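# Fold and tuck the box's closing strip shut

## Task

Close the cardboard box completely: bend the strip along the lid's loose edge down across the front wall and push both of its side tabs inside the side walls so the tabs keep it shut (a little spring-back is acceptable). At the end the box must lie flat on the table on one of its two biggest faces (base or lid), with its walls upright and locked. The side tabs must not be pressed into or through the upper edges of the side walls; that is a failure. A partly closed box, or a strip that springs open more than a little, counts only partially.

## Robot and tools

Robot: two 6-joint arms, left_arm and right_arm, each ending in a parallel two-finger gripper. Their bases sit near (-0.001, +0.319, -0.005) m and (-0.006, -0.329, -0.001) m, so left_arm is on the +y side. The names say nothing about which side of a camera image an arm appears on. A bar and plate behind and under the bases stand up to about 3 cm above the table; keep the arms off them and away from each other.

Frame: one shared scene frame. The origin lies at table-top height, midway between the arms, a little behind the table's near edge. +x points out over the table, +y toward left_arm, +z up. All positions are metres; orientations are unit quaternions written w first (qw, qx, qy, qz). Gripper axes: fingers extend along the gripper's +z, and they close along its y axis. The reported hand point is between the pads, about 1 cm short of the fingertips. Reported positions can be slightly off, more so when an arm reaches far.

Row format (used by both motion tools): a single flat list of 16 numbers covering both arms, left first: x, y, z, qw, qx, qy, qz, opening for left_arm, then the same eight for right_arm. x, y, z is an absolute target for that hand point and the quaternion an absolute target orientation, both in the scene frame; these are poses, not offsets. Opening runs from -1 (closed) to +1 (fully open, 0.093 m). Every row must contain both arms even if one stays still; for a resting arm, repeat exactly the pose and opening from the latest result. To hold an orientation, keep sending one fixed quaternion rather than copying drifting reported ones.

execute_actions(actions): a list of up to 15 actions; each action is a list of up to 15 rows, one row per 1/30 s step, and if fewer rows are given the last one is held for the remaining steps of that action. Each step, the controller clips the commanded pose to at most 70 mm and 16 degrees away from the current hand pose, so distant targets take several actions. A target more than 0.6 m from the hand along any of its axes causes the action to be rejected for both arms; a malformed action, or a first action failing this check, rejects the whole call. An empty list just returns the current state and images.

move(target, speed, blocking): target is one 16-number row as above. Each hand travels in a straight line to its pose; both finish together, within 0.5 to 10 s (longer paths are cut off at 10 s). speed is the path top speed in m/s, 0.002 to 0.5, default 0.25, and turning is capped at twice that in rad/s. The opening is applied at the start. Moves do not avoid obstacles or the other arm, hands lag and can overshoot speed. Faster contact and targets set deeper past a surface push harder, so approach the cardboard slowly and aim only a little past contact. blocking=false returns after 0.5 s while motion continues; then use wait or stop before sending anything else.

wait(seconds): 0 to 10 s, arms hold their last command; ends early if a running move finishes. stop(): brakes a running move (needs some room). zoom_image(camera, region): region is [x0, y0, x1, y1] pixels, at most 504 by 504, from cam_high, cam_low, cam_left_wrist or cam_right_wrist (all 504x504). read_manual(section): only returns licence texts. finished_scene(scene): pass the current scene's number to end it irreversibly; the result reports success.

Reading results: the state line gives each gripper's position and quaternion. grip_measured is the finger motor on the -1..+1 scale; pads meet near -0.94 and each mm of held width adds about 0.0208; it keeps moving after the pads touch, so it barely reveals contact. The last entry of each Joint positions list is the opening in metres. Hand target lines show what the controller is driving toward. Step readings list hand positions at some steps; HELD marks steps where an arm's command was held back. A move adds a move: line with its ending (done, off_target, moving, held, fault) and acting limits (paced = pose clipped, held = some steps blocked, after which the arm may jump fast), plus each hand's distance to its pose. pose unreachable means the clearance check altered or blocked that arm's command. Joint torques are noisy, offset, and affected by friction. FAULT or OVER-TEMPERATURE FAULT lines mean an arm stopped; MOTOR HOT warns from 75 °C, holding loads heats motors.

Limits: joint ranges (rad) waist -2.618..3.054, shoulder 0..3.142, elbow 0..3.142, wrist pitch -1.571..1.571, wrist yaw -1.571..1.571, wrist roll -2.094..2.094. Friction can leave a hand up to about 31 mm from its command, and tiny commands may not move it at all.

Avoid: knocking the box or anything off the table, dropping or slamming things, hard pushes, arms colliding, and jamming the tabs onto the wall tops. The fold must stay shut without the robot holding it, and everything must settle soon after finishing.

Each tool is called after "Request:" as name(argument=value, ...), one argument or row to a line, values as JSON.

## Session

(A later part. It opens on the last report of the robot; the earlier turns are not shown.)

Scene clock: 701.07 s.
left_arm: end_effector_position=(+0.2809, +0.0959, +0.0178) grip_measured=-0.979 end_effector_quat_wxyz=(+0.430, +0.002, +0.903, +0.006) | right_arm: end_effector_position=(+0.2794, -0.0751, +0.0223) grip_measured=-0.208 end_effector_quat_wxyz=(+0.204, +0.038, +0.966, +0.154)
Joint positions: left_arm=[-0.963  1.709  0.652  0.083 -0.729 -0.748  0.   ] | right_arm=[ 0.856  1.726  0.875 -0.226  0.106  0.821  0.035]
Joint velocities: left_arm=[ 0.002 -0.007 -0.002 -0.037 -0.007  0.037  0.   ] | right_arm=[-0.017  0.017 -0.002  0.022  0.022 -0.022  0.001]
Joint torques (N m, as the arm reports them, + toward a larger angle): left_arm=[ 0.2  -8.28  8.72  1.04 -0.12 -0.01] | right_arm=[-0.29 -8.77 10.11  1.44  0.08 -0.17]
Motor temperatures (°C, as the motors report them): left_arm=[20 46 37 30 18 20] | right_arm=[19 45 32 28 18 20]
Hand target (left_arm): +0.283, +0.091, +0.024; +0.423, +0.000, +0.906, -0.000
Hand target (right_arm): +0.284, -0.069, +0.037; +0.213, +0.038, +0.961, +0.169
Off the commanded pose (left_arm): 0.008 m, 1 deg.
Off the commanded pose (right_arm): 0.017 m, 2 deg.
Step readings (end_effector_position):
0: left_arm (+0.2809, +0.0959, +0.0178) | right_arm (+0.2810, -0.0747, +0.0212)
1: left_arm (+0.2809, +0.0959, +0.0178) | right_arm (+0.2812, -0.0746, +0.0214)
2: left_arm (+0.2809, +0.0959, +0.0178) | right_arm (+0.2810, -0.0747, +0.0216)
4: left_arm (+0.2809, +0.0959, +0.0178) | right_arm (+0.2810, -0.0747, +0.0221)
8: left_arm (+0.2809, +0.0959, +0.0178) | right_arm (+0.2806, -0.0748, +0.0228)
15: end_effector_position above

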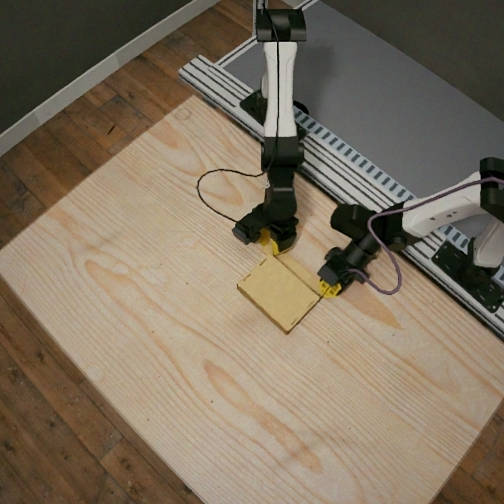

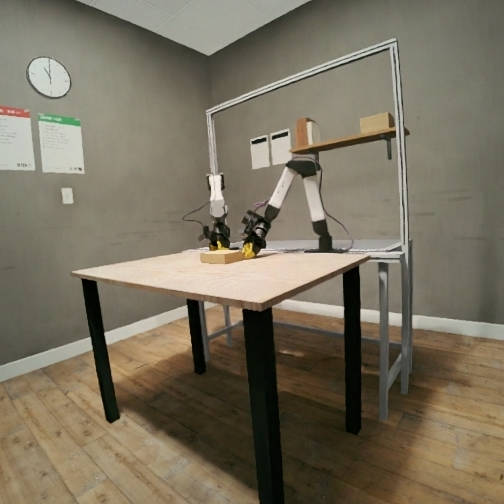

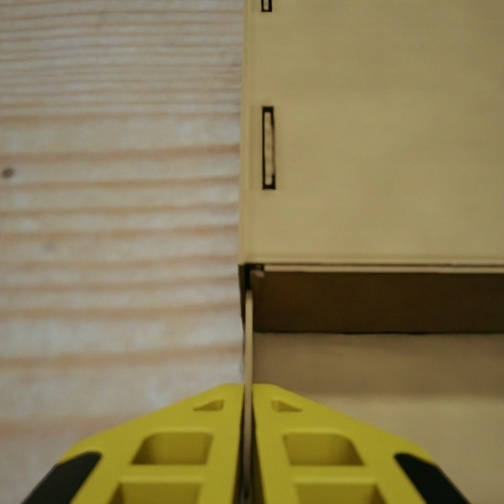

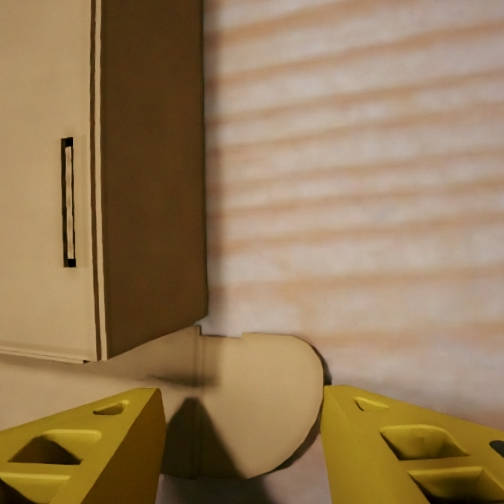

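Request:
execute_actions(
  actions=[
    [[0.283,0.091,0.024,0.4226,0,0.9063,0,-1,0.284,-0.069,0.037,0.2127,0.0375,0.9612,0.1694,-0.23],[0.283,0.091,0.024,0.4226,0,0.9063,0,-1,0.284,-0.069,0.037,0.2127,0.0375,0.9612,0.1694,-0.25],[0.283,0.091,0.024,0.4226,0,0.9063,0,-1,0.284,-0.069,0.038,0.2127,0.0375,0.9612,0.1694,-0.27],[0.283,0.091,0.024,0.4226,0,0.9063,0,-1,0.284,-0.069,0.038,0.2127,0.0375,0.9612,0.1694,-0.29],[0.283,0.091,0.024,0.4226,0,0.9063,0,-1,0.284,-0.069,0.039,0.2127,0.0375,0.9612,0.1694,-0.31],[0.283,0.091,0.024,0.4226,0,0.9063,0,-1,0.284,-0.069,0.039,0.2127,0.0375,0.9612,0.1694,-0.33]],
  ],
)

Request:
zoom_image(
  camera="cam_right_wrist",
  region=[160, 300, 400, 504],
)

Scene clock: 708.53 s.
left_arm: end_effector_position=(+0.2809, +0.0959, +0.0178) grip_measured=-0.979 end_effector_quat_wxyz=(+0.430, +0.002, +0.903, +0.006) | right_arm: end_effector_position=(+0.2781, -0.0763, +0.0253) grip_measured=-0.328 end_effector_quat_wxyz=(+0.203, +0.038, +0.966, +0.154)
Joint positions: left_arm=[-0.963  1.709  0.652  0.083 -0.729 -0.748  0.   ] | right_arm=[ 0.856  1.714  0.875 -0.239  0.105  0.821  0.029]
Joint velocities: left_arm=[-0.002 -0.022  0.007 -0.11   0.007  0.007  0.   ] | right_arm=[-0.002 -0.002 -0.007 -0.037  0.007  0.007  0.   ]
Joint torques (N m, as the arm reports them, + toward a larger angle): left_arm=[ 0.14 -8.38  8.73  1.   -0.13 -0.01] | right_arm=[-0.28 -8.17 10.57  1.45  0.07 -0.18]
Motor temperatures (°C, as the motors report them): left_arm=[20 46 37 30 18 20] | right_arm=[19 46 33 27 18 20]
Hand target (left_arm): +0.283, +0.091, +0.024; +0.423, +0.000, +0.906, -0.000
Hand target (right_arm): +0.284, -0.069, +0.039; +0.213, +0.038, +0.962, +0.170
Off the commanded pose (left_arm): 0.008 m, 1 deg.
Off the commanded pose (right_arm): 0.017 m, 2 deg.
Step readings (end_effector_position):
0: left_arm (+0.2809, +0.0959, +0.0178) | right_arm (+0.2790, -0.0752, +0.0221)
1: left_arm (+0.2809, +0.0959, +0.0178) | right_arm (+0.2789, -0.0752, +0.0221)
2: left_arm (+0.2809, +0.0959, +0.0178) | right_arm (+0.2788, -0.0753, +0.0220)
4: left_arm (+0.2809, +0.0959, +0.0178) | right_arm (+0.2783, -0.0760, +0.0224)
8: left_arm (+0.2809, +0.0959, +0.0178) | right_arm (+0.2781, -0.0762, +0.0249)
15: end_effector_position above

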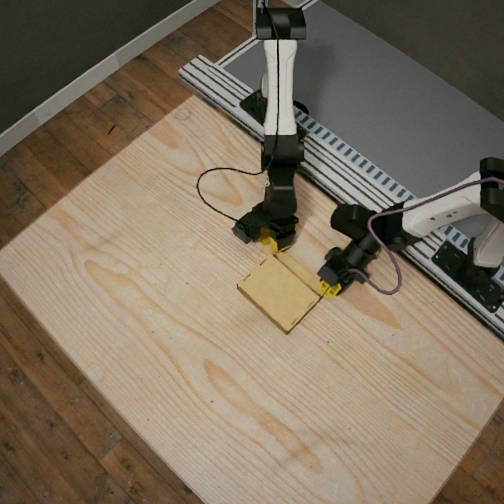

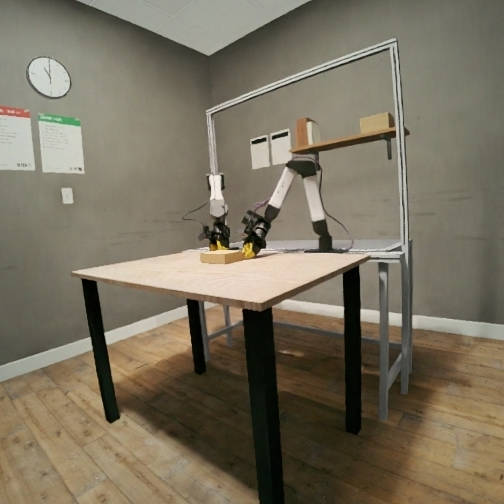

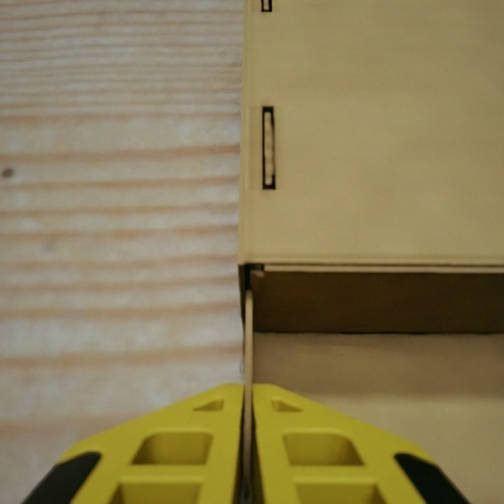

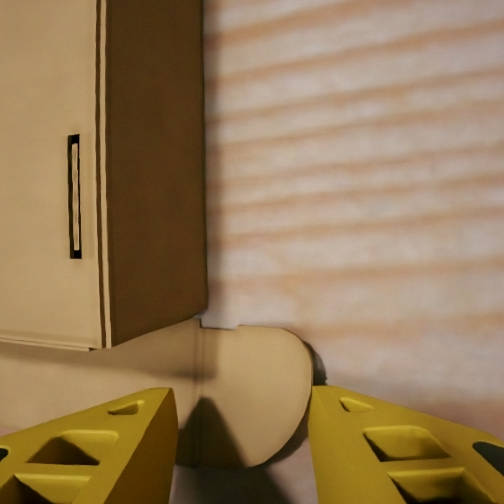

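Region (160, 300, 400, 504) of cam_right_wrist's 504x504 image, scaled by 2.100, with more detail than that image has; it fills the top 428 rows of this view, and the rest is white.

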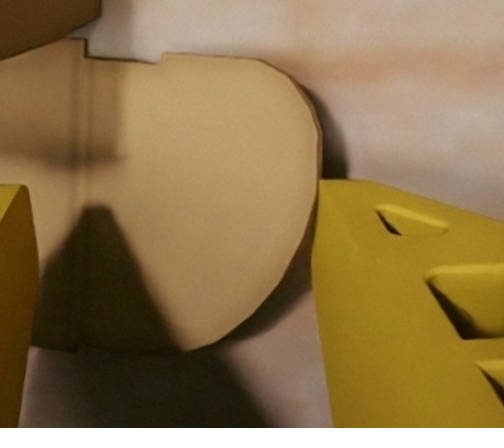

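Request:
execute_actions(
  actions=[
    [[0.283,0.091,0.024,0.4226,0,0.9063,0,-1,0.284,-0.068,0.039,0.2127,0.0375,0.9612,0.1694,-0.33],[0.283,0.091,0.024,0.4226,0,0.9063,0,-1,0.284,-0.067,0.039,0.2127,0.0375,0.9612,0.1694,-0.33],[0.283,0.091,0.024,0.4226,0,0.9063,0,-1,0.284,-0.066,0.039,0.2127,0.0375,0.9612,0.1694,-0.33],[0.283,0.091,0.024,0.4226,0,0.9063,0,-1,0.284,-0.065,0.039,0.2127,0.0375,0.9612,0.1694,-0.33],[0.283,0.091,0.024,0.4226,0,0.9063,0,-1,0.284,-0.064,0.039,0.2127,0.0375,0.9612,0.1694,-0.33],[0.283,0.091,0.024,0.4226,0,0.9063,0,-1,0.284,-0.063,0.039,0.2127,0.0375,0.9612,0.1694,-0.33],[0.283,0.091,0.024,0.4226,0,0.9063,0,-1,0.284,-0.062,0.039,0.2127,0.0375,0.9612,0.1694,-0.33],[0.283,0.091,0.024,0.4226,0,0.9063,0,-1,0.284,-0.061,0.039,0.2127,0.0375,0.9612,0.1694,-0.33],[0.283,0.091,0.024,0.4226,0,0.9063,0,-1,0.284,-0.060,0.039,0.2127,0.0375,0.9612,0.1694,-0.33]],
  ],
)

Request:
zoom_image(
  camera="cam_right_wrist",
  region=[140, 280, 400, 504],
)

Scene clock: 720.97 s.
left_arm: end_effector_position=(+0.2809, +0.0959, +0.0178) grip_measured=-0.979 end_effector_quat_wxyz=(+0.430, +0.002, +0.903, +0.006) | right_arm: end_effector_position=(+0.2828, -0.0689, +0.0343) grip_measured=-0.328 end_effector_quat_wxyz=(+0.210, +0.039, +0.963, +0.162)
Joint positions: left_arm=[-0.963  1.709  0.652  0.083 -0.729 -0.748  0.   ] | right_arm=[ 0.862  1.714  0.905 -0.248  0.107  0.828  0.029]
Joint velocities: left_arm=[ 0.002  0.012  0.002  0.037 -0.007 -0.007  0.   ] | right_arm=[ 0.007  0.012  0.002 -0.007 -0.022  0.037  0.001]
Joint torques (N m, as the arm reports them, + toward a larger angle): left_arm=[ 0.19 -8.38  8.57  1.01 -0.12  0.01] | right_arm=[ 0.95 -6.52 10.36  1.53  0.17 -0.1 ]
Motor temperatures (°C, as the motors report them): left_arm=[20 46 38 29 18 20] | right_arm=[19 47 34 27 18 20]
Hand target (left_arm): +0.283, +0.091, +0.024; +0.423, +0.000, +0.906, -0.000
Hand target (right_arm): +0.284, -0.060, +0.039; +0.213, +0.037, +0.962, +0.169
Off the commanded pose (left_arm): 0.008 m, 1 deg.
Off the commanded pose (right_arm): 0.010 m, 1 deg.
Step readings (end_effector_position):
0: left_arm (+0.2809, +0.0959, +0.0178) | right_arm (+0.2781, -0.0763, +0.0253)
1: left_arm (+0.2809, +0.0959, +0.0178) | right_arm (+0.2781, -0.0763, +0.0253)
2: left_arm (+0.2809, +0.0959, +0.0178) | right_arm (+0.2781, -0.0762, +0.0255)
4: left_arm (+0.2809, +0.0959, +0.0178) | right_arm (+0.2789, -0.0755, +0.0269)
8: left_arm (+0.2809, +0.0959, +0.0178) | right_arm (+0.2819, -0.0725, +0.0311)
15: end_effector_position above

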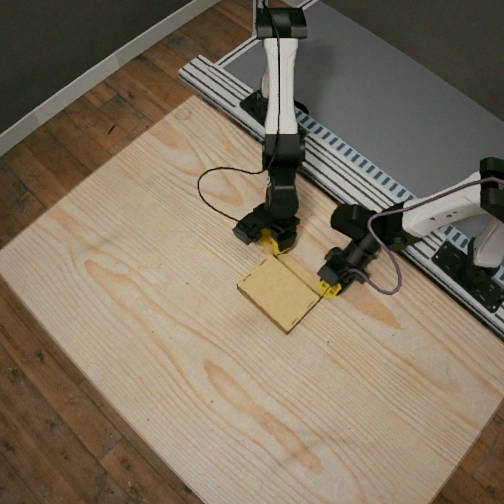

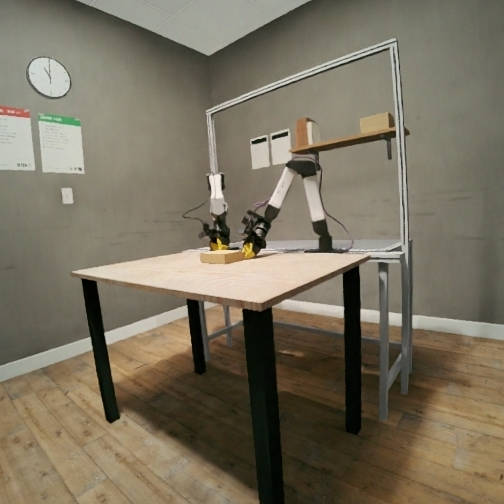

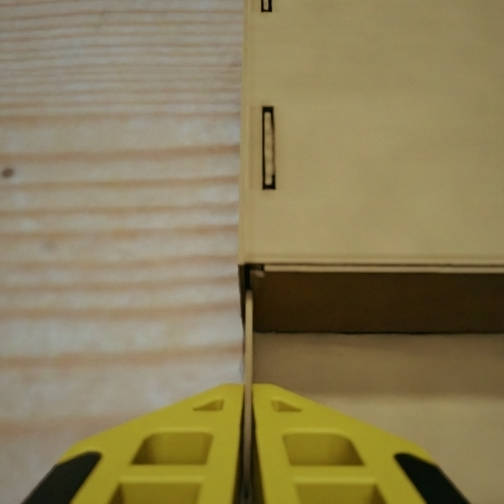

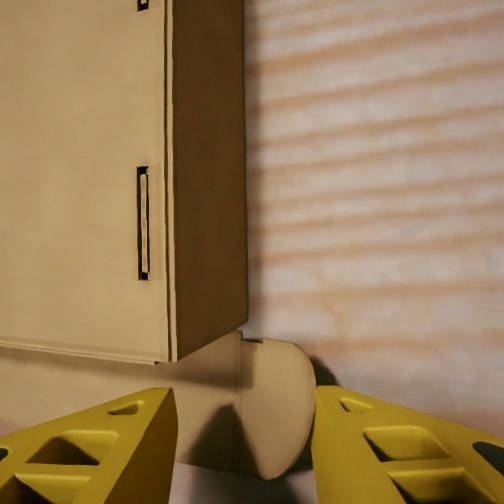

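Region (140, 280, 400, 504) of cam_right_wrist's 504x504 image, scaled by 1.938, with more detail than that image has; it fills the top 434 rows of this view, and the rest is white.

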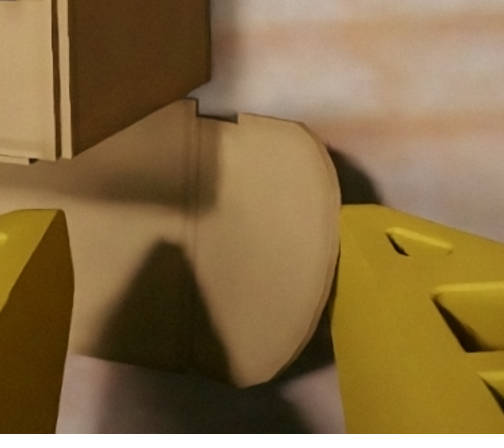

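Request:
execute_actions(
  actions=[
    [[0.283,0.091,0.024,0.4226,0,0.9063,0,-1,0.283,-0.059,0.036,0.2127,0.0375,0.9612,0.1694,-0.34],[0.283,0.091,0.024,0.4226,0,0.9063,0,-1,0.283,-0.058,0.034,0.2127,0.0375,0.9612,0.1694,-0.35],[0.283,0.091,0.024,0.4226,0,0.9063,0,-1,0.283,-0.057,0.033,0.2127,0.0375,0.9612,0.1694,-0.36],[0.283,0.091,0.024,0.4226,0,0.9063,0,-1,0.283,-0.056,0.032,0.2127,0.0375,0.9612,0.1694,-0.37],[0.283,0.091,0.024,0.4226,0,0.9063,0,-1,0.283,-0.055,0.031,0.2127,0.0375,0.9612,0.1694,-0.38],[0.283,0.091,0.024,0.4226,0,0.9063,0,-1,0.283,-0.055,0.031,0.2127,0.0375,0.9612,0.1694,-0.40],[0.283,0.091,0.024,0.4226,0,0.9063,0,-1,0.283,-0.055,0.031,0.2127,0.0375,0.9612,0.1694,-0.42],[0.283,0.091,0.024,0.4226,0,0.9063,0,-1,0.283,-0.055,0.031,0.2127,0.0375,0.9612,0.1694,-0.44],[0.283,0.091,0.024,0.4226,0,0.9063,0,-1,0.283,-0.055,0.031,0.2127,0.0375,0.9612,0.1694,-0.46]],
  ],
)

Request:
zoom_image(
  camera="cam_right_wrist",
  region=[140, 280, 400, 504],
)

Scene clock: 736.57 s.
left_arm: end_effector_position=(+0.2809, +0.0959, +0.0178) grip_measured=-0.979 end_effector_quat_wxyz=(+0.430, +0.002, +0.903, +0.006) | right_arm: end_effector_position=(+0.2788, -0.0667, +0.0262) grip_measured=-0.458 end_effector_quat_wxyz=(+0.203, +0.038, +0.966, +0.155)
Joint positions: left_arm=[-0.963  1.709  0.652  0.083 -0.729 -0.748  0.   ] | right_arm=[ 0.875  1.737  0.905 -0.246  0.112  0.839  0.023]
Joint velocities: left_arm=[-0.012  0.002 -0.012 -0.037 -0.007 -0.051  0.   ] | right_arm=[ 0.002 -0.022 -0.007 -0.037 -0.051  0.081  0.001]
Joint torques (N m, as the arm reports them, + toward a larger angle): left_arm=[ 0.11 -8.32  8.65  0.99 -0.12 -0.02] | right_arm=[ 0.8  -6.36  9.71  1.75  0.17 -0.06]
Motor temperatures (°C, as the motors report them): left_arm=[20 46 38 29 18 20] | right_arm=[20 46 35 27 18 20]
Hand target (left_arm): +0.283, +0.091, +0.024; +0.423, +0.000, +0.906, -0.000
Hand target (right_arm): +0.283, -0.055, +0.031; +0.213, +0.038, +0.962, +0.169
Off the commanded pose (left_arm): 0.008 m, 1 deg.
Off the commanded pose (right_arm): 0.013 m, 2 deg.
Step readings (end_effector_position):
0: left_arm (+0.2809, +0.0959, +0.0178) | right_arm (+0.2827, -0.0689, +0.0342)
1: left_arm (+0.2809, +0.0959, +0.0178) | right_arm (+0.2828, -0.0690, +0.0342)
2: left_arm (+0.2809, +0.0959, +0.0178) | right_arm (+0.2828, -0.0690, +0.0343)
4: left_arm (+0.2809, +0.0959, +0.0178) | right_arm (+0.2819, -0.0682, +0.0331)
8: left_arm (+0.2809, +0.0959, +0.0178) | right_arm (+0.2791, -0.0667, +0.0271)
15: end_effector_position above

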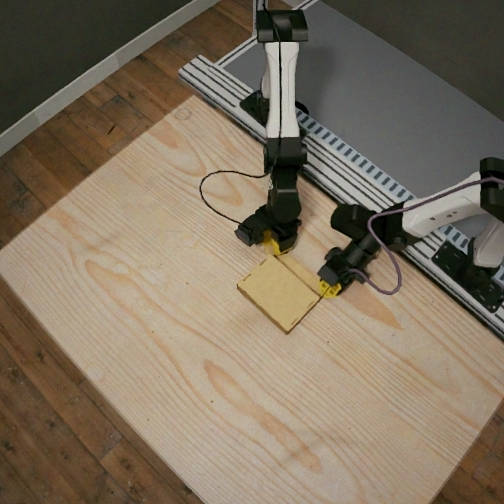

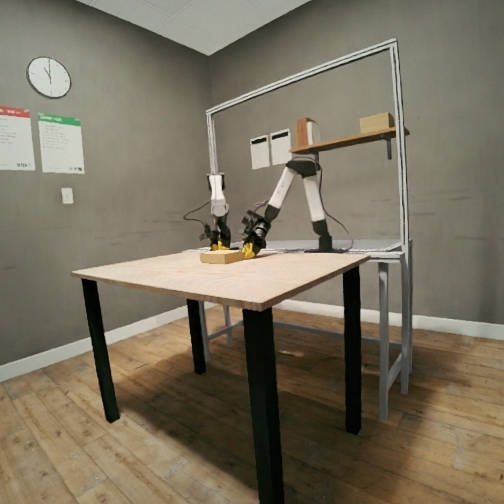

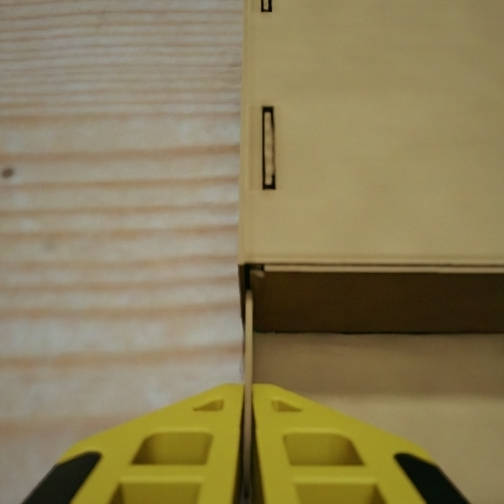

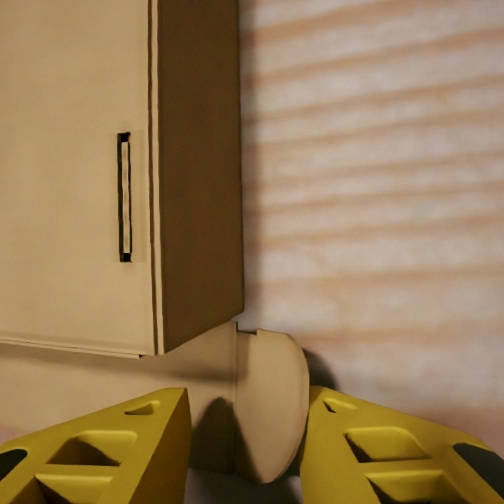

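Region (140, 280, 400, 504) of cam_right_wrist's 504x504 image, scaled by 1.938, with more detail than that image has; it fills the top 434 rows of this view, and the rest is white.

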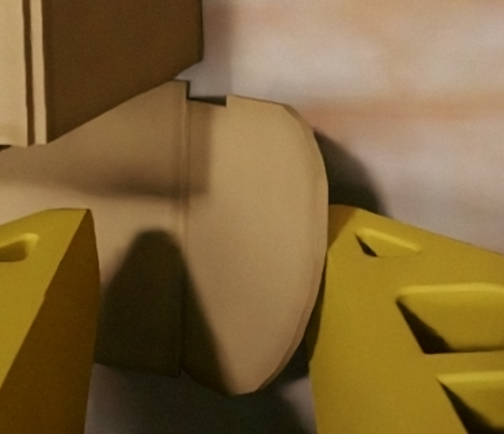

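Request:
execute_actions(
  actions=[
    [[0.283,0.091,0.024,0.4226,0,0.9063,0,-1,0.282,-0.055,0.030,0.2134,0.034,0.964,0.153,-0.46],[0.283,0.091,0.024,0.4226,0,0.9063,0,-1,0.282,-0.0545,0.030,0.214,0.030,0.9664,0.136,-0.46],[0.283,0.091,0.024,0.4226,0,0.9063,0,-1,0.282,-0.054,0.029,0.2146,0.0264,0.9686,0.119,-0.46],[0.283,0.091,0.024,0.4226,0,0.9063,0,-1,0.282,-0.0535,0.029,0.2151,0.0226,0.9708,0.102,-0.46],[0.283,0.091,0.024,0.4226,0,0.9063,0,-1,0.282,-0.053,0.028,0.2156,0.0189,0.9726,0.0851,-0.46]],
  ],
)

Request:
zoom_image(
  camera="cam_right_wrist",
  region=[140, 280, 400, 504],
)

Scene clock: 744.80 s.
left_arm: end_effector_position=(+0.2808, +0.0965, +0.0180) grip_measured=-0.979 end_effector_quat_wxyz=(+0.429, +0.001, +0.903, +0.007) | right_arm: end_effector_position=(+0.2817, -0.0577, +0.0275) grip_measured=-0.458 end_effector_quat_wxyz=(+0.214, +0.019, +0.973, +0.089)
Joint positions: left_arm=[-0.962  1.707  0.652  0.078 -0.73  -0.75   0.   ] | right_arm=[ 0.937  1.816  1.039 -0.39   0.233  0.841  0.023]
Joint velocities: left_arm=[ 0.002  0.007  0.012 -0.022 -0.007 -0.007  0.   ] | right_arm=[-0.012 -0.012  0.002 -0.11  -0.007 -0.037  0.001]
Joint torques (N m, as the arm reports them, + toward a larger angle): left_arm=[ 0.11 -8.32  8.56  1.02 -0.14  0.01] | right_arm=[ 0.66 -6.83 10.18  1.26  0.3  -0.08]
Motor temperatures (°C, as the motors report them): left_arm=[20 46 38 29 18 20] | right_arm=[20 46 35 28 18 20]
Hand target (left_arm): +0.283, +0.091, +0.024; +0.423, +0.000, +0.906, -0.000
Hand target (right_arm): +0.282, -0.053, +0.029; +0.216, +0.019, +0.973, +0.085
Off the commanded pose (left_arm): 0.008 m, 1 deg.
Off the commanded pose (right_arm): 0.005 m, 0 deg.
Step readings (end_effector_position):
0: left_arm (+0.2809, +0.0959, +0.0178) | right_arm (+0.2788, -0.0667, +0.0262)
1: left_arm (+0.2809, +0.0959, +0.0178) | right_arm (+0.2790, -0.0666, +0.0264)
2: left_arm (+0.2809, +0.0959, +0.0178) | right_arm (+0.2794, -0.0661, +0.0265)
4: left_arm (+0.2809, +0.0959, +0.0178) | right_arm (+0.2806, -0.0614, +0.0275)
8: left_arm (+0.2810, +0.0963, +0.0180) | right_arm (+0.2830, -0.0506, +0.0304)
15: end_effector_position above

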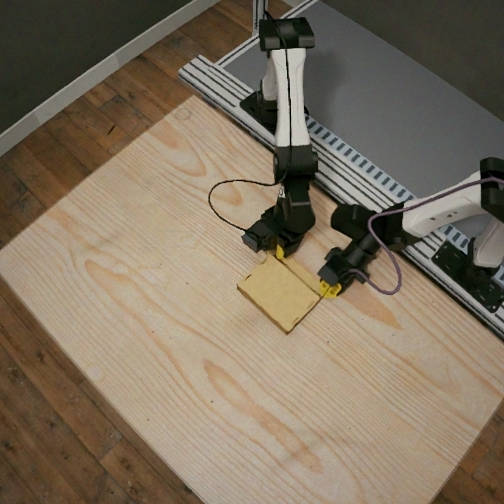

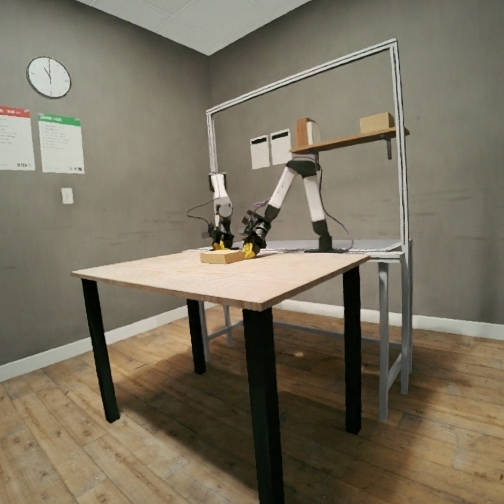

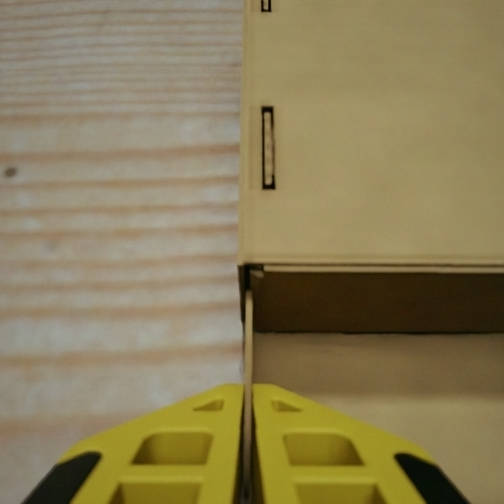

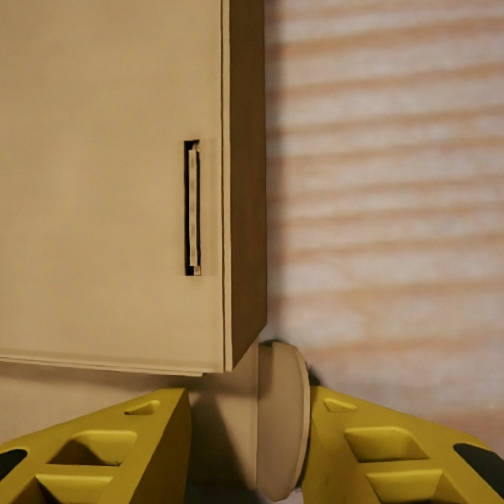

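Region (140, 280, 400, 504) of cam_right_wrist's 504x504 image, scaled by 1.938, with more detail than that image has; it fills the top 434 rows of this view, and the rest is white.

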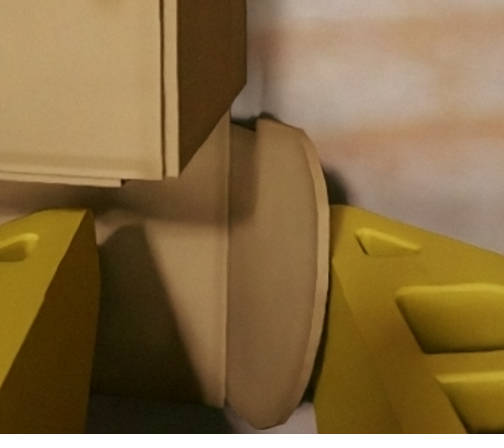

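Request:
execute_actions(
  actions=[
    [[0.283,0.091,0.024,0.4226,0,0.9063,0,-1,0.281,-0.054,0.028,0.2158,0.017,0.9733,0.0766,-0.46],[0.283,0.091,0.024,0.4226,0,0.9063,0,-1,0.281,-0.054,0.028,0.2159,0.0151,0.974,0.068,-0.46],[0.283,0.091,0.024,0.4226,0,0.9063,0,-1,0.280,-0.055,0.027,0.216,0.0132,0.9745,0.0596,-0.46],[0.283,0.091,0.024,0.4226,0,0.9063,0,-1,0.280,-0.055,0.027,0.2161,0.0113,0.975,0.051,-0.46],[0.283,0.091,0.024,0.4226,0,0.9063,0,-1,0.279,-0.055,0.027,0.2162,0.0094,0.9754,0.0426,-0.46],[0.283,0.091,0.024,0.4226,0,0.9063,0,-1,0.279,-0.056,0.026,0.2163,0.0075,0.9757,0.034,-0.46],[0.283,0.091,0.024,0.4226,0,0.9063,0,-1,0.278,-0.056,0.026,0.2163,0.0057,0.976,0.0256,-0.46],[0.283,0.091,0.024,0.4226,0,0.9063,0,-1,0.278,-0.056,0.026,0.2164,0.0038,0.9762,0.017,-0.46],[0.283,0.091,0.024,0.4226,0,0.9063,0,-1,0.277,-0.056,0.025,0.2164,0.0019,0.9763,0.0085,-0.46],[0.283,0.091,0.024,0.4226,0,0.9063,0,-1,0.277,-0.056,0.025,0.2164,0,0.9763,0,-0.46]],
    [[0.283,0.091,0.024,0.4226,0,0.9063,0,-1,0.277,-0.056,0.025,0.2164,0,0.9763,0,-0.46]],
  ],
)

Scene clock: 758.07 s.
left_arm: end_effector_position=(+0.2808, +0.0965, +0.0180) grip_measured=-0.979 end_effector_quat_wxyz=(+0.429, +0.001, +0.903, +0.007) | right_arm: end_effector_position=(+0.2768, -0.0629, +0.0235) grip_measured=-0.458 end_effector_quat_wxyz=(+0.213, +0.001, +0.977, -0.001)
Joint positions: left_arm=[-0.962  1.707  0.652  0.078 -0.73  -0.75   0.   ] | right_arm=[ 0.99   1.899  1.158 -0.577  0.359  0.859  0.023]
Joint velocities: left_arm=[ 0.007 -0.017 -0.012 -0.007 -0.022 -0.037  0.   ] | right_arm=[ 0.012  0.012 -0.007 -0.007 -0.037  0.007  0.001]
Joint torques (N m, as the arm reports them, + toward a larger angle): left_arm=[ 0.18 -8.27  8.63  1.03 -0.12  0.01] | right_arm=[ 0.72 -7.36 10.12  0.95  0.33 -0.05]
Motor temperatures (°C, as the motors report them): left_arm=[20 46 39 28 18 20] | right_arm=[20 46 35 27 18 20]
Hand target (left_arm): +0.283, +0.091, +0.024; +0.423, +0.000, +0.906, -0.000
Hand target (right_arm): +0.277, -0.056, +0.025; +0.216, -0.000, +0.976, +0.000
Off the commanded pose (left_arm): 0.008 m, 1 deg.
Off the commanded pose (right_arm): 0.007 m, 0 deg.
Step readings (end_effector_position; steps 1 to 15: 1st action; 16 to 30: 2nd action):
0: left_arm (+0.2808, +0.0965, +0.0180) | right_arm (+0.2811, -0.0600, +0.0268)
1: left_arm (+0.2808, +0.0965, +0.0180) | right_arm (+0.2811, -0.0601, +0.0269)
2: left_arm (+0.2808, +0.0965, +0.0180) | right_arm (+0.2811, -0.0606, +0.0271)
4: left_arm (+0.2808, +0.0965, +0.0180) | right_arm (+0.2814, -0.0597, +0.0273)
8: left_arm (+0.2808, +0.0965, +0.0180) | right_arm (+0.2811, -0.0560, +0.0276)
15: left_arm (+0.2808, +0.0965, +0.0180) | right_arm (+0.2790, -0.0567, +0.0255)
16: left_arm (+0.2808, +0.0965, +0.0180) | right_arm (+0.2787, -0.0579, +0.0251)
17: left_arm (+0.2808, +0.0965, +0.0180) | right_arm (+0.2783, -0.0590, +0.0248)
19: left_arm (+0.2808, +0.0965, +0.0180) | right_arm (+0.2777, -0.0607, +0.0241)
23: left_arm (+0.2808, +0.0965, +0.0180) | right_arm (+0.2769, -0.0623, +0.0236)
30: end_effector_position above

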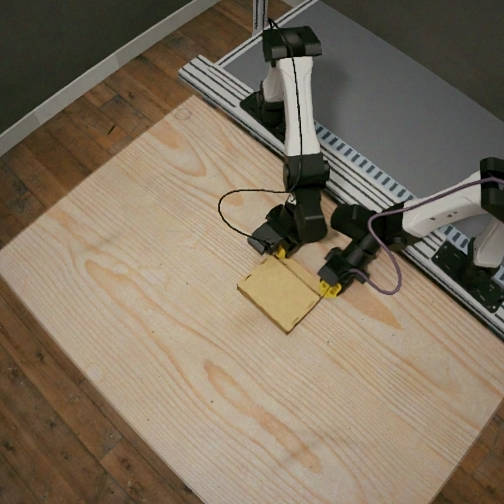

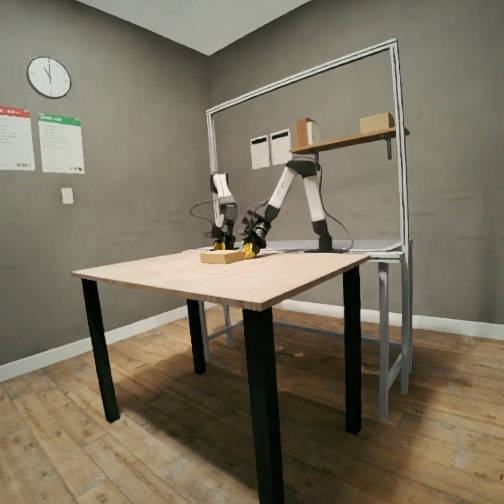

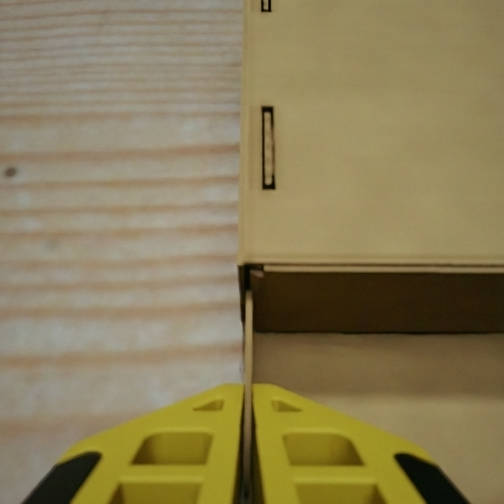

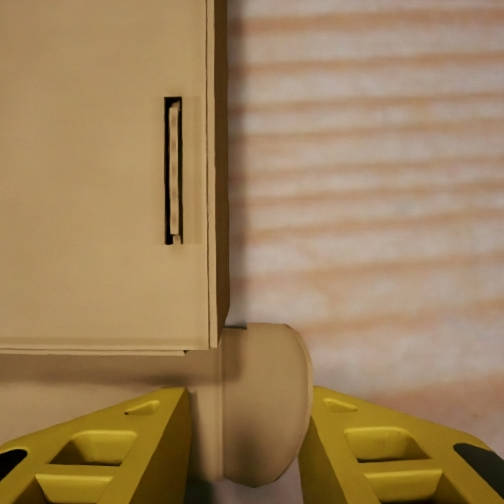

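Request:
execute_actions(
  actions=[
    [[0.283,0.091,0.024,0.4226,0,0.9063,0,-1,0.277,-0.055,0.025,0.2164,0,0.9763,0,-0.47],[0.283,0.091,0.024,0.4226,0,0.9063,0,-1,0.277,-0.054,0.025,0.2164,0,0.9763,0,-0.48],[0.283,0.091,0.024,0.4226,0,0.9063,0,-1,0.277,-0.053,0.025,0.2164,0,0.9763,0,-0.49],[0.283,0.091,0.024,0.4226,0,0.9063,0,-1,0.277,-0.052,0.025,0.2164,0,0.9763,0,-0.50],[0.283,0.091,0.024,0.4226,0,0.9063,0,-1,0.277,-0.051,0.025,0.2164,0,0.9763,0,-0.50],[0.283,0.091,0.024,0.4226,0,0.9063,0,-1,0.277,-0.050,0.025,0.2164,0,0.9763,0,-0.50]],
  ],
)

Scene clock: 772.37 s.
left_arm: end_effector_position=(+0.2808, +0.0965, +0.0180) grip_measured=-0.979 end_effector_quat_wxyz=(+0.429, +0.001, +0.903, +0.007) | right_arm: end_effector_position=(+0.2773, -0.0575, +0.0241) grip_measured=-0.498 end_effector_quat_wxyz=(+0.214, +0.001, +0.977, -0.002)
Joint positions: left_arm=[-0.962  1.707  0.652  0.078 -0.73  -0.75   0.   ] | right_arm=[ 1.     1.915  1.182 -0.588  0.365  0.87   0.021]
Joint velocities: left_arm=[-0.012 -0.017 -0.007 -0.037  0.037 -0.037  0.   ] | right_arm=[ 0.002 -0.012  0.007 -0.022 -0.022 -0.066  0.   ]
Joint torques (N m, as the arm reports them, + toward a larger angle): left_arm=[ 0.2  -8.28  8.6   1.02 -0.11  0.02] | right_arm=[ 0.79 -7.37 10.02  0.95  0.33 -0.1 ]
Motor temperatures (°C, as the motors report them): left_arm=[20 45 39 28 18 20] | right_arm=[20 46 36 26 18 20]
Hand target (left_arm): +0.283, +0.091, +0.024; +0.423, +0.000, +0.906, -0.000
Hand target (right_arm): +0.277, -0.050, +0.025; +0.217, +0.000, +0.976, +0.000
Off the commanded pose (left_arm): 0.008 m, 1 deg.
Off the commanded pose (right_arm): 0.008 m, 0 deg.
Step readings (end_effector_position):
0: left_arm (+0.2808, +0.0965, +0.0180) | right_arm (+0.2766, -0.0632, +0.0235)
1: left_arm (+0.2808, +0.0965, +0.0180) | right_arm (+0.2766, -0.0632, +0.0235)
2: left_arm (+0.2808, +0.0965, +0.0180) | right_arm (+0.2766, -0.0633, +0.0235)
4: left_arm (+0.2808, +0.0965, +0.0180) | right_arm (+0.2770, -0.0629, +0.0235)
8: left_arm (+0.2808, +0.0965, +0.0180) | right_arm (+0.2777, -0.0582, +0.0241)
15: end_effector_position above

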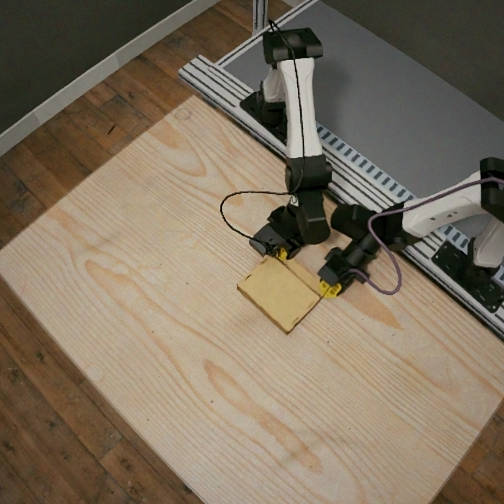

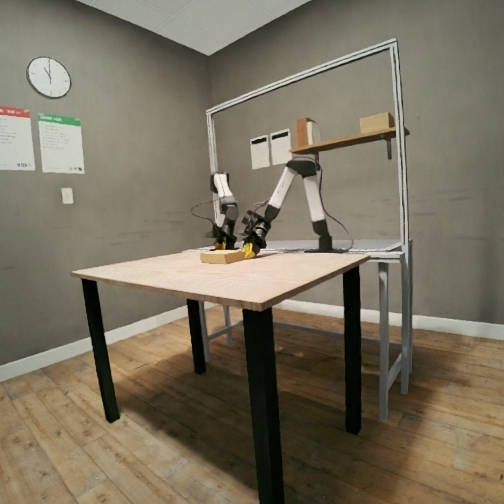

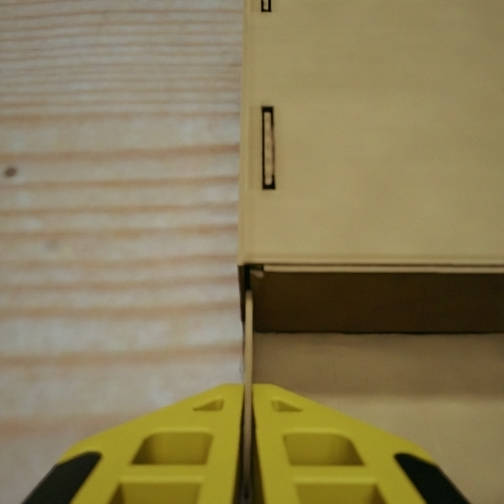

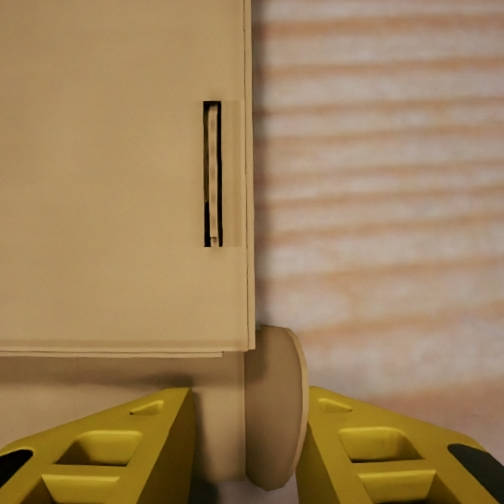

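Request:
execute_actions(
  actions=[
    [[0.283,0.091,0.024,0.4226,0,0.9063,0,-1,0.277,-0.050,0.025,0.2164,0,0.9763,0,-0.54],[0.283,0.091,0.024,0.4226,0,0.9063,0,-1,0.277,-0.050,0.025,0.2164,0,0.9763,0,-0.58],[0.283,0.091,0.024,0.4226,0,0.9063,0,-1,0.277,-0.050,0.025,0.2164,0,0.9763,0,-0.62],[0.283,0.091,0.024,0.4226,0,0.9063,0,-1,0.277,-0.050,0.025,0.2164,0,0.9763,0,-0.66],[0.283,0.091,0.024,0.4226,0,0.9063,0,-1,0.277,-0.050,0.025,0.2164,0,0.9763,0,-0.70],[0.283,0.091,0.024,0.4226,0,0.9063,0,-1,0.277,-0.050,0.025,0.2164,0,0.9763,0,-0.74],[0.283,0.091,0.024,0.4226,0,0.9063,0,-1,0.277,-0.050,0.025,0.2164,0,0.9763,0,-0.78],[0.283,0.091,0.024,0.4226,0,0.9063,0,-1,0.277,-0.050,0.025,0.2164,0,0.9763,0,-0.82],[0.283,0.091,0.024,0.4226,0,0.9063,0,-1,0.277,-0.050,0.025,0.2164,0,0.9763,0,-0.86],[0.283,0.091,0.024,0.4226,0,0.9063,0,-1,0.277,-0.050,0.025,0.2164,0,0.9763,0,-0.90],[0.283,0.091,0.024,0.4226,0,0.9063,0,-1,0.277,-0.050,0.025,0.2164,0,0.9763,0,-0.95],[0.283,0.091,0.024,0.4226,0,0.9063,0,-1,0.277,-0.050,0.025,0.2164,0,0.9763,0,-1]],
  ],
)

Request:
zoom_image(
  camera="cam_right_wrist",
  region=[160, 260, 340, 420],
)

Scene clock: 782.63 s.
left_arm: end_effector_position=(+0.2808, +0.0966, +0.0180) grip_measured=-0.979 end_effector_quat_wxyz=(+0.429, +0.001, +0.903, +0.007) | right_arm: end_effector_position=(+0.2771, -0.0582, +0.0239) grip_measured=-1.000 end_effector_quat_wxyz=(+0.214, +0.001, +0.977, -0.004)
Joint positions: left_arm=[-0.962  1.707  0.652  0.078 -0.73  -0.75   0.   ] | right_arm=[ 1.     1.916  1.182 -0.591  0.367  0.87   0.   ]
Joint velocities: left_arm=[-0.002  0.012 -0.012  0.007  0.007 -0.007  0.   ] | right_arm=[ 0.002 -0.012 -0.007  0.007 -0.007 -0.007  0.   ]
Joint torques (N m, as the arm reports them, + toward a larger angle): left_arm=[ 0.06 -8.18  8.65  1.02 -0.13 -0.01] | right_arm=[ 0.8  -7.41 10.06  0.97  0.32 -0.07]
Motor temperatures (°C, as the motors report them): left_arm=[20 45 39 28 18 20] | right_arm=[20 46 36 26 18 20]
Hand target (left_arm): +0.283, +0.091, +0.024; +0.423, +0.000, +0.906, -0.000
Hand target (right_arm): +0.277, -0.050, +0.025; +0.216, -0.000, +0.976, -0.000
Off the commanded pose (left_arm): 0.009 m, 1 deg.
Off the commanded pose (right_arm): 0.008 m, 1 deg.
Step readings (end_effector_position):
0: left_arm (+0.2808, +0.0965, +0.0180) | right_arm (+0.2772, -0.0577, +0.0240)
1: left_arm (+0.2808, +0.0965, +0.0180) | right_arm (+0.2772, -0.0577, +0.0240)
2: left_arm (+0.2808, +0.0965, +0.0180) | right_arm (+0.2772, -0.0577, +0.0240)
4: left_arm (+0.2808, +0.0965, +0.0180) | right_arm (+0.2772, -0.0578, +0.0240)
8: left_arm (+0.2808, +0.0965, +0.0180) | right_arm (+0.2771, -0.0580, +0.0239)
15: end_effector_position above

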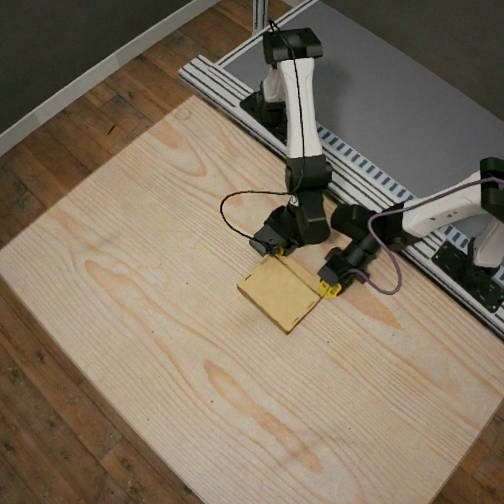

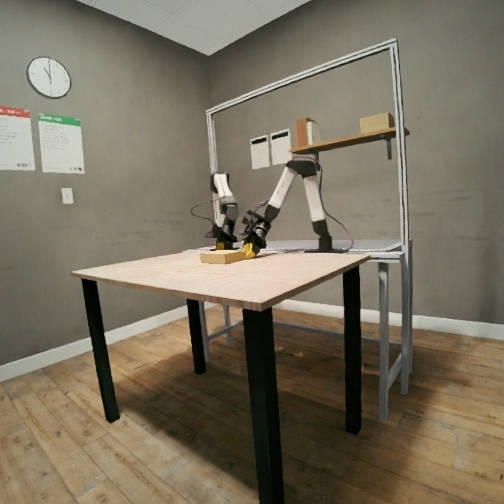

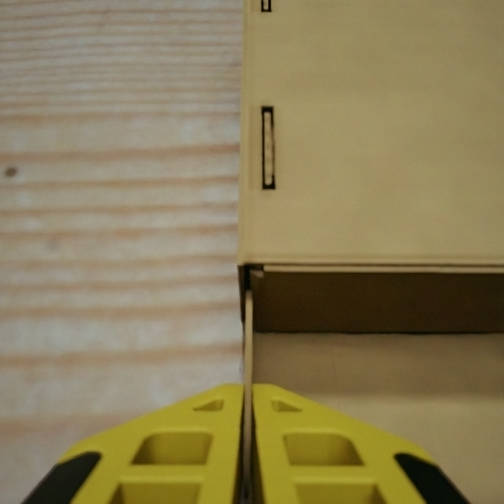

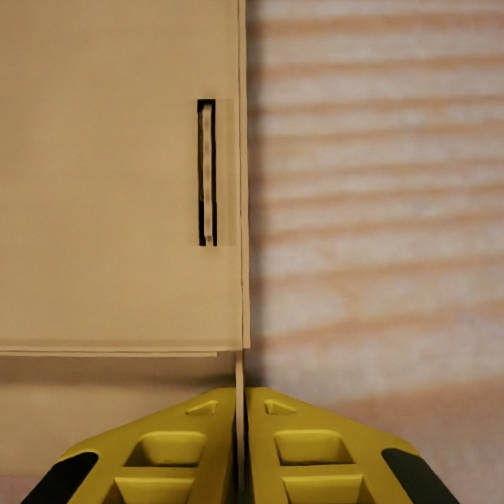

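Region (160, 260, 340, 420) of cam_right_wrist's 504x504 image, scaled by 2.800, with more detail than that image has.

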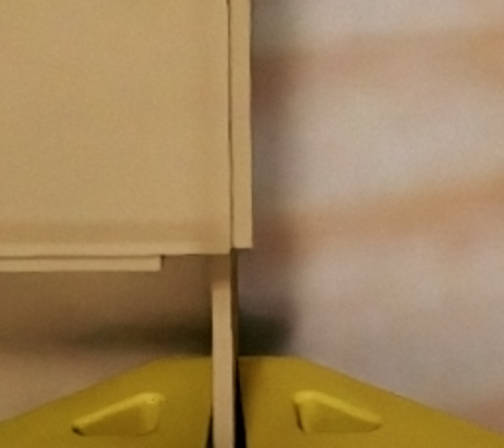

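Request:
execute_actions(
  actions=[
    [[0.2835,0.091,0.0245,0.4147,0,0.91,0,-1,0.2775,-0.051,0.0255,0.2079,0,0.9781,0,-1],[0.2835,0.091,0.0245,0.4147,0,0.91,0,-1,0.2775,-0.051,0.0255,0.2079,0,0.9781,0,-1],[0.284,0.091,0.025,0.4067,0,0.9135,0,-1,0.278,-0.051,0.026,0.1994,0,0.9799,0,-1],[0.284,0.091,0.025,0.4067,0,0.9135,0,-1,0.278,-0.051,0.026,0.1994,0,0.9799,0,-1],[0.284,0.091,0.025,0.3987,0,0.9171,0,-1,0.2785,-0.051,0.0265,0.1908,0,0.9816,0,-1],[0.284,0.091,0.025,0.3987,0,0.9171,0,-1,0.2785,-0.051,0.0265,0.1908,0,0.9816,0,-1],[0.2845,0.091,0.0255,0.3907,0,0.9205,0,-1,0.279,-0.051,0.027,0.1822,0,0.9833,0,-1],[0.2845,0.091,0.0255,0.3907,0,0.9205,0,-1,0.279,-0.051,0.027,0.1822,0,0.9833,0,-1],[0.2845,0.091,0.026,0.3827,0,0.9239,0,-1,0.2795,-0.051,0.0275,0.1736,0,0.9848,0,-1],[0.2845,0.091,0.026,0.3827,0,0.9239,0,-1,0.2795,-0.051,0.0275,0.1736,0,0.9848,0,-1],[0.285,0.091,0.026,0.3746,0,0.9272,0,-1,0.280,-0.051,0.028,0.165,0,0.9863,0,-1]],
    [[0.285,0.091,0.026,0.3746,0,0.9272,0,-1,0.280,-0.051,0.028,0.165,0,0.9863,0,-1]],
  ],
)

Scene clock: 801.00 s.
left_arm: end_effector_position=(+0.2841, +0.0962, +0.0208) grip_measured=-0.979 end_effector_quat_wxyz=(+0.383, +0.001, +0.924, +0.010) | right_arm: end_effector_position=(+0.2788, -0.0578, +0.0267) grip_measured=-1.000 end_effector_quat_wxyz=(+0.172, +0.004, +0.985, -0.010)
Joint positions: left_arm=[-0.922  1.694  0.739 -0.093 -0.644 -0.767  0.   ] | right_arm=[ 0.971  1.953  1.276 -0.707  0.302  0.866  0.   ]
Joint velocities: left_arm=[-0.007  0.007 -0.012  0.007  0.007 -0.007  0.   ] | right_arm=[ 0.002 -0.012 -0.007 -0.051 -0.022  0.007  0.   ]
Joint torques (N m, as the arm reports them, + toward a larger angle): left_arm=[ 0.12 -8.37  8.49  1.04 -0.03  0.03] | right_arm=[-0.4  -8.   10.35  0.83  0.05 -0.21]
Motor temperatures (°C, as the motors report them): left_arm=[20 45 39 28 18 20] | right_arm=[20 47 36 25 18 20]
Hand target (left_arm): +0.285, +0.091, +0.026; +0.375, +0.000, +0.927, -0.000
Hand target (right_arm): +0.280, -0.051, +0.028; +0.165, +0.000, +0.986, +0.000
Off the commanded pose (left_arm): 0.007 m, 2 deg.
Off the commanded pose (right_arm): 0.007 m, 1 deg.
Step readings (end_effector_position; steps 1 to 15: 1st action; 16 to 30: 2nd action):
0: left_arm (+0.2808, +0.0966, +0.0180) | right_arm (+0.2771, -0.0582, +0.0239)
1: left_arm (+0.2810, +0.0964, +0.0182) | right_arm (+0.2771, -0.0580, +0.0243)
2: left_arm (+0.2812, +0.0963, +0.0184) | right_arm (+0.2770, -0.0581, +0.0243)
4: left_arm (+0.2818, +0.0965, +0.0190) | right_arm (+0.2769, -0.0577, +0.0245)
8: left_arm (+0.2832, +0.0966, +0.0202) | right_arm (+0.2782, -0.0574, +0.0258)
15: left_arm (+0.2855, +0.0965, +0.0218) | right_arm (+0.2802, -0.0576, +0.0278)
16: left_arm (+0.2853, +0.0964, +0.0216) | right_arm (+0.2802, -0.0577, +0.0277)
17: left_arm (+0.2850, +0.0963, +0.0215) | right_arm (+0.2798, -0.0578, +0.0273)
19: left_arm (+0.2845, +0.0963, +0.0210) | right_arm (+0.2792, -0.0579, +0.0270)
23: left_arm (+0.2842, +0.0963, +0.0208) | right_arm (+0.2789, -0.0578, +0.0268)
30: end_effector_position above

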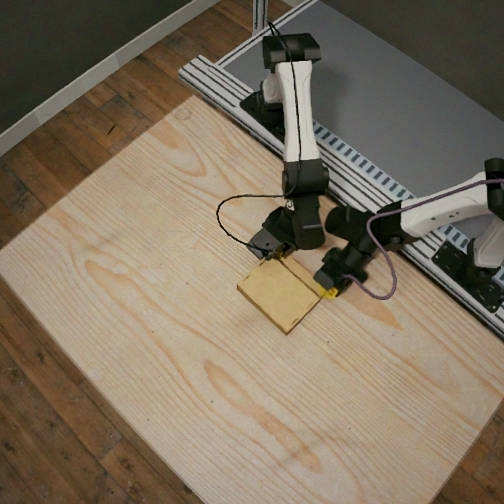

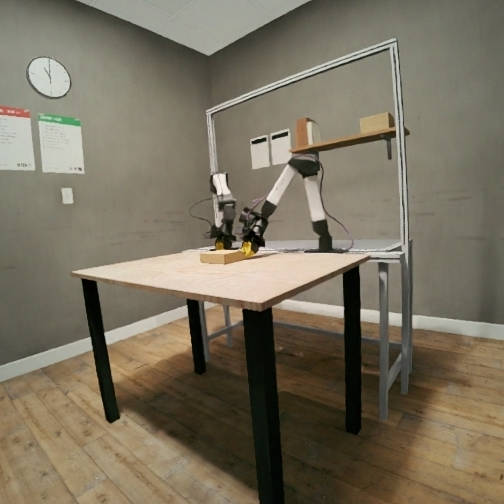

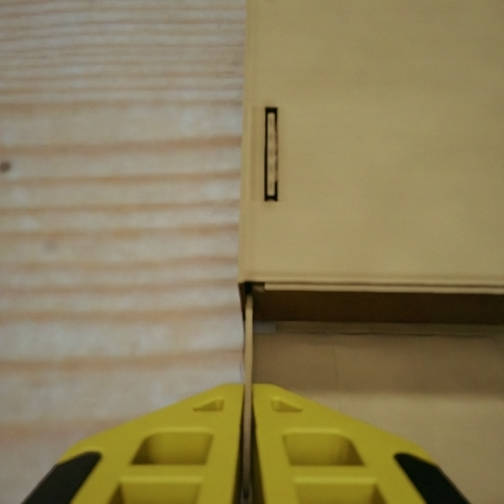

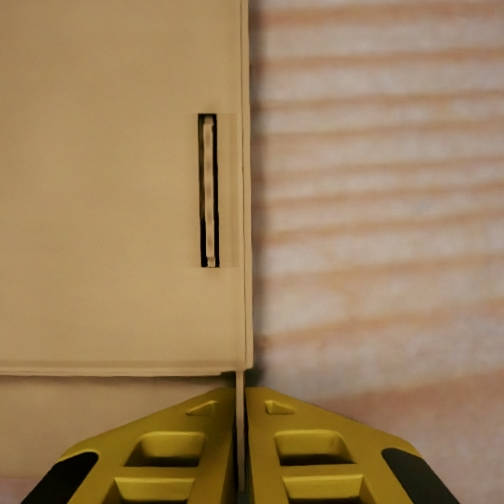

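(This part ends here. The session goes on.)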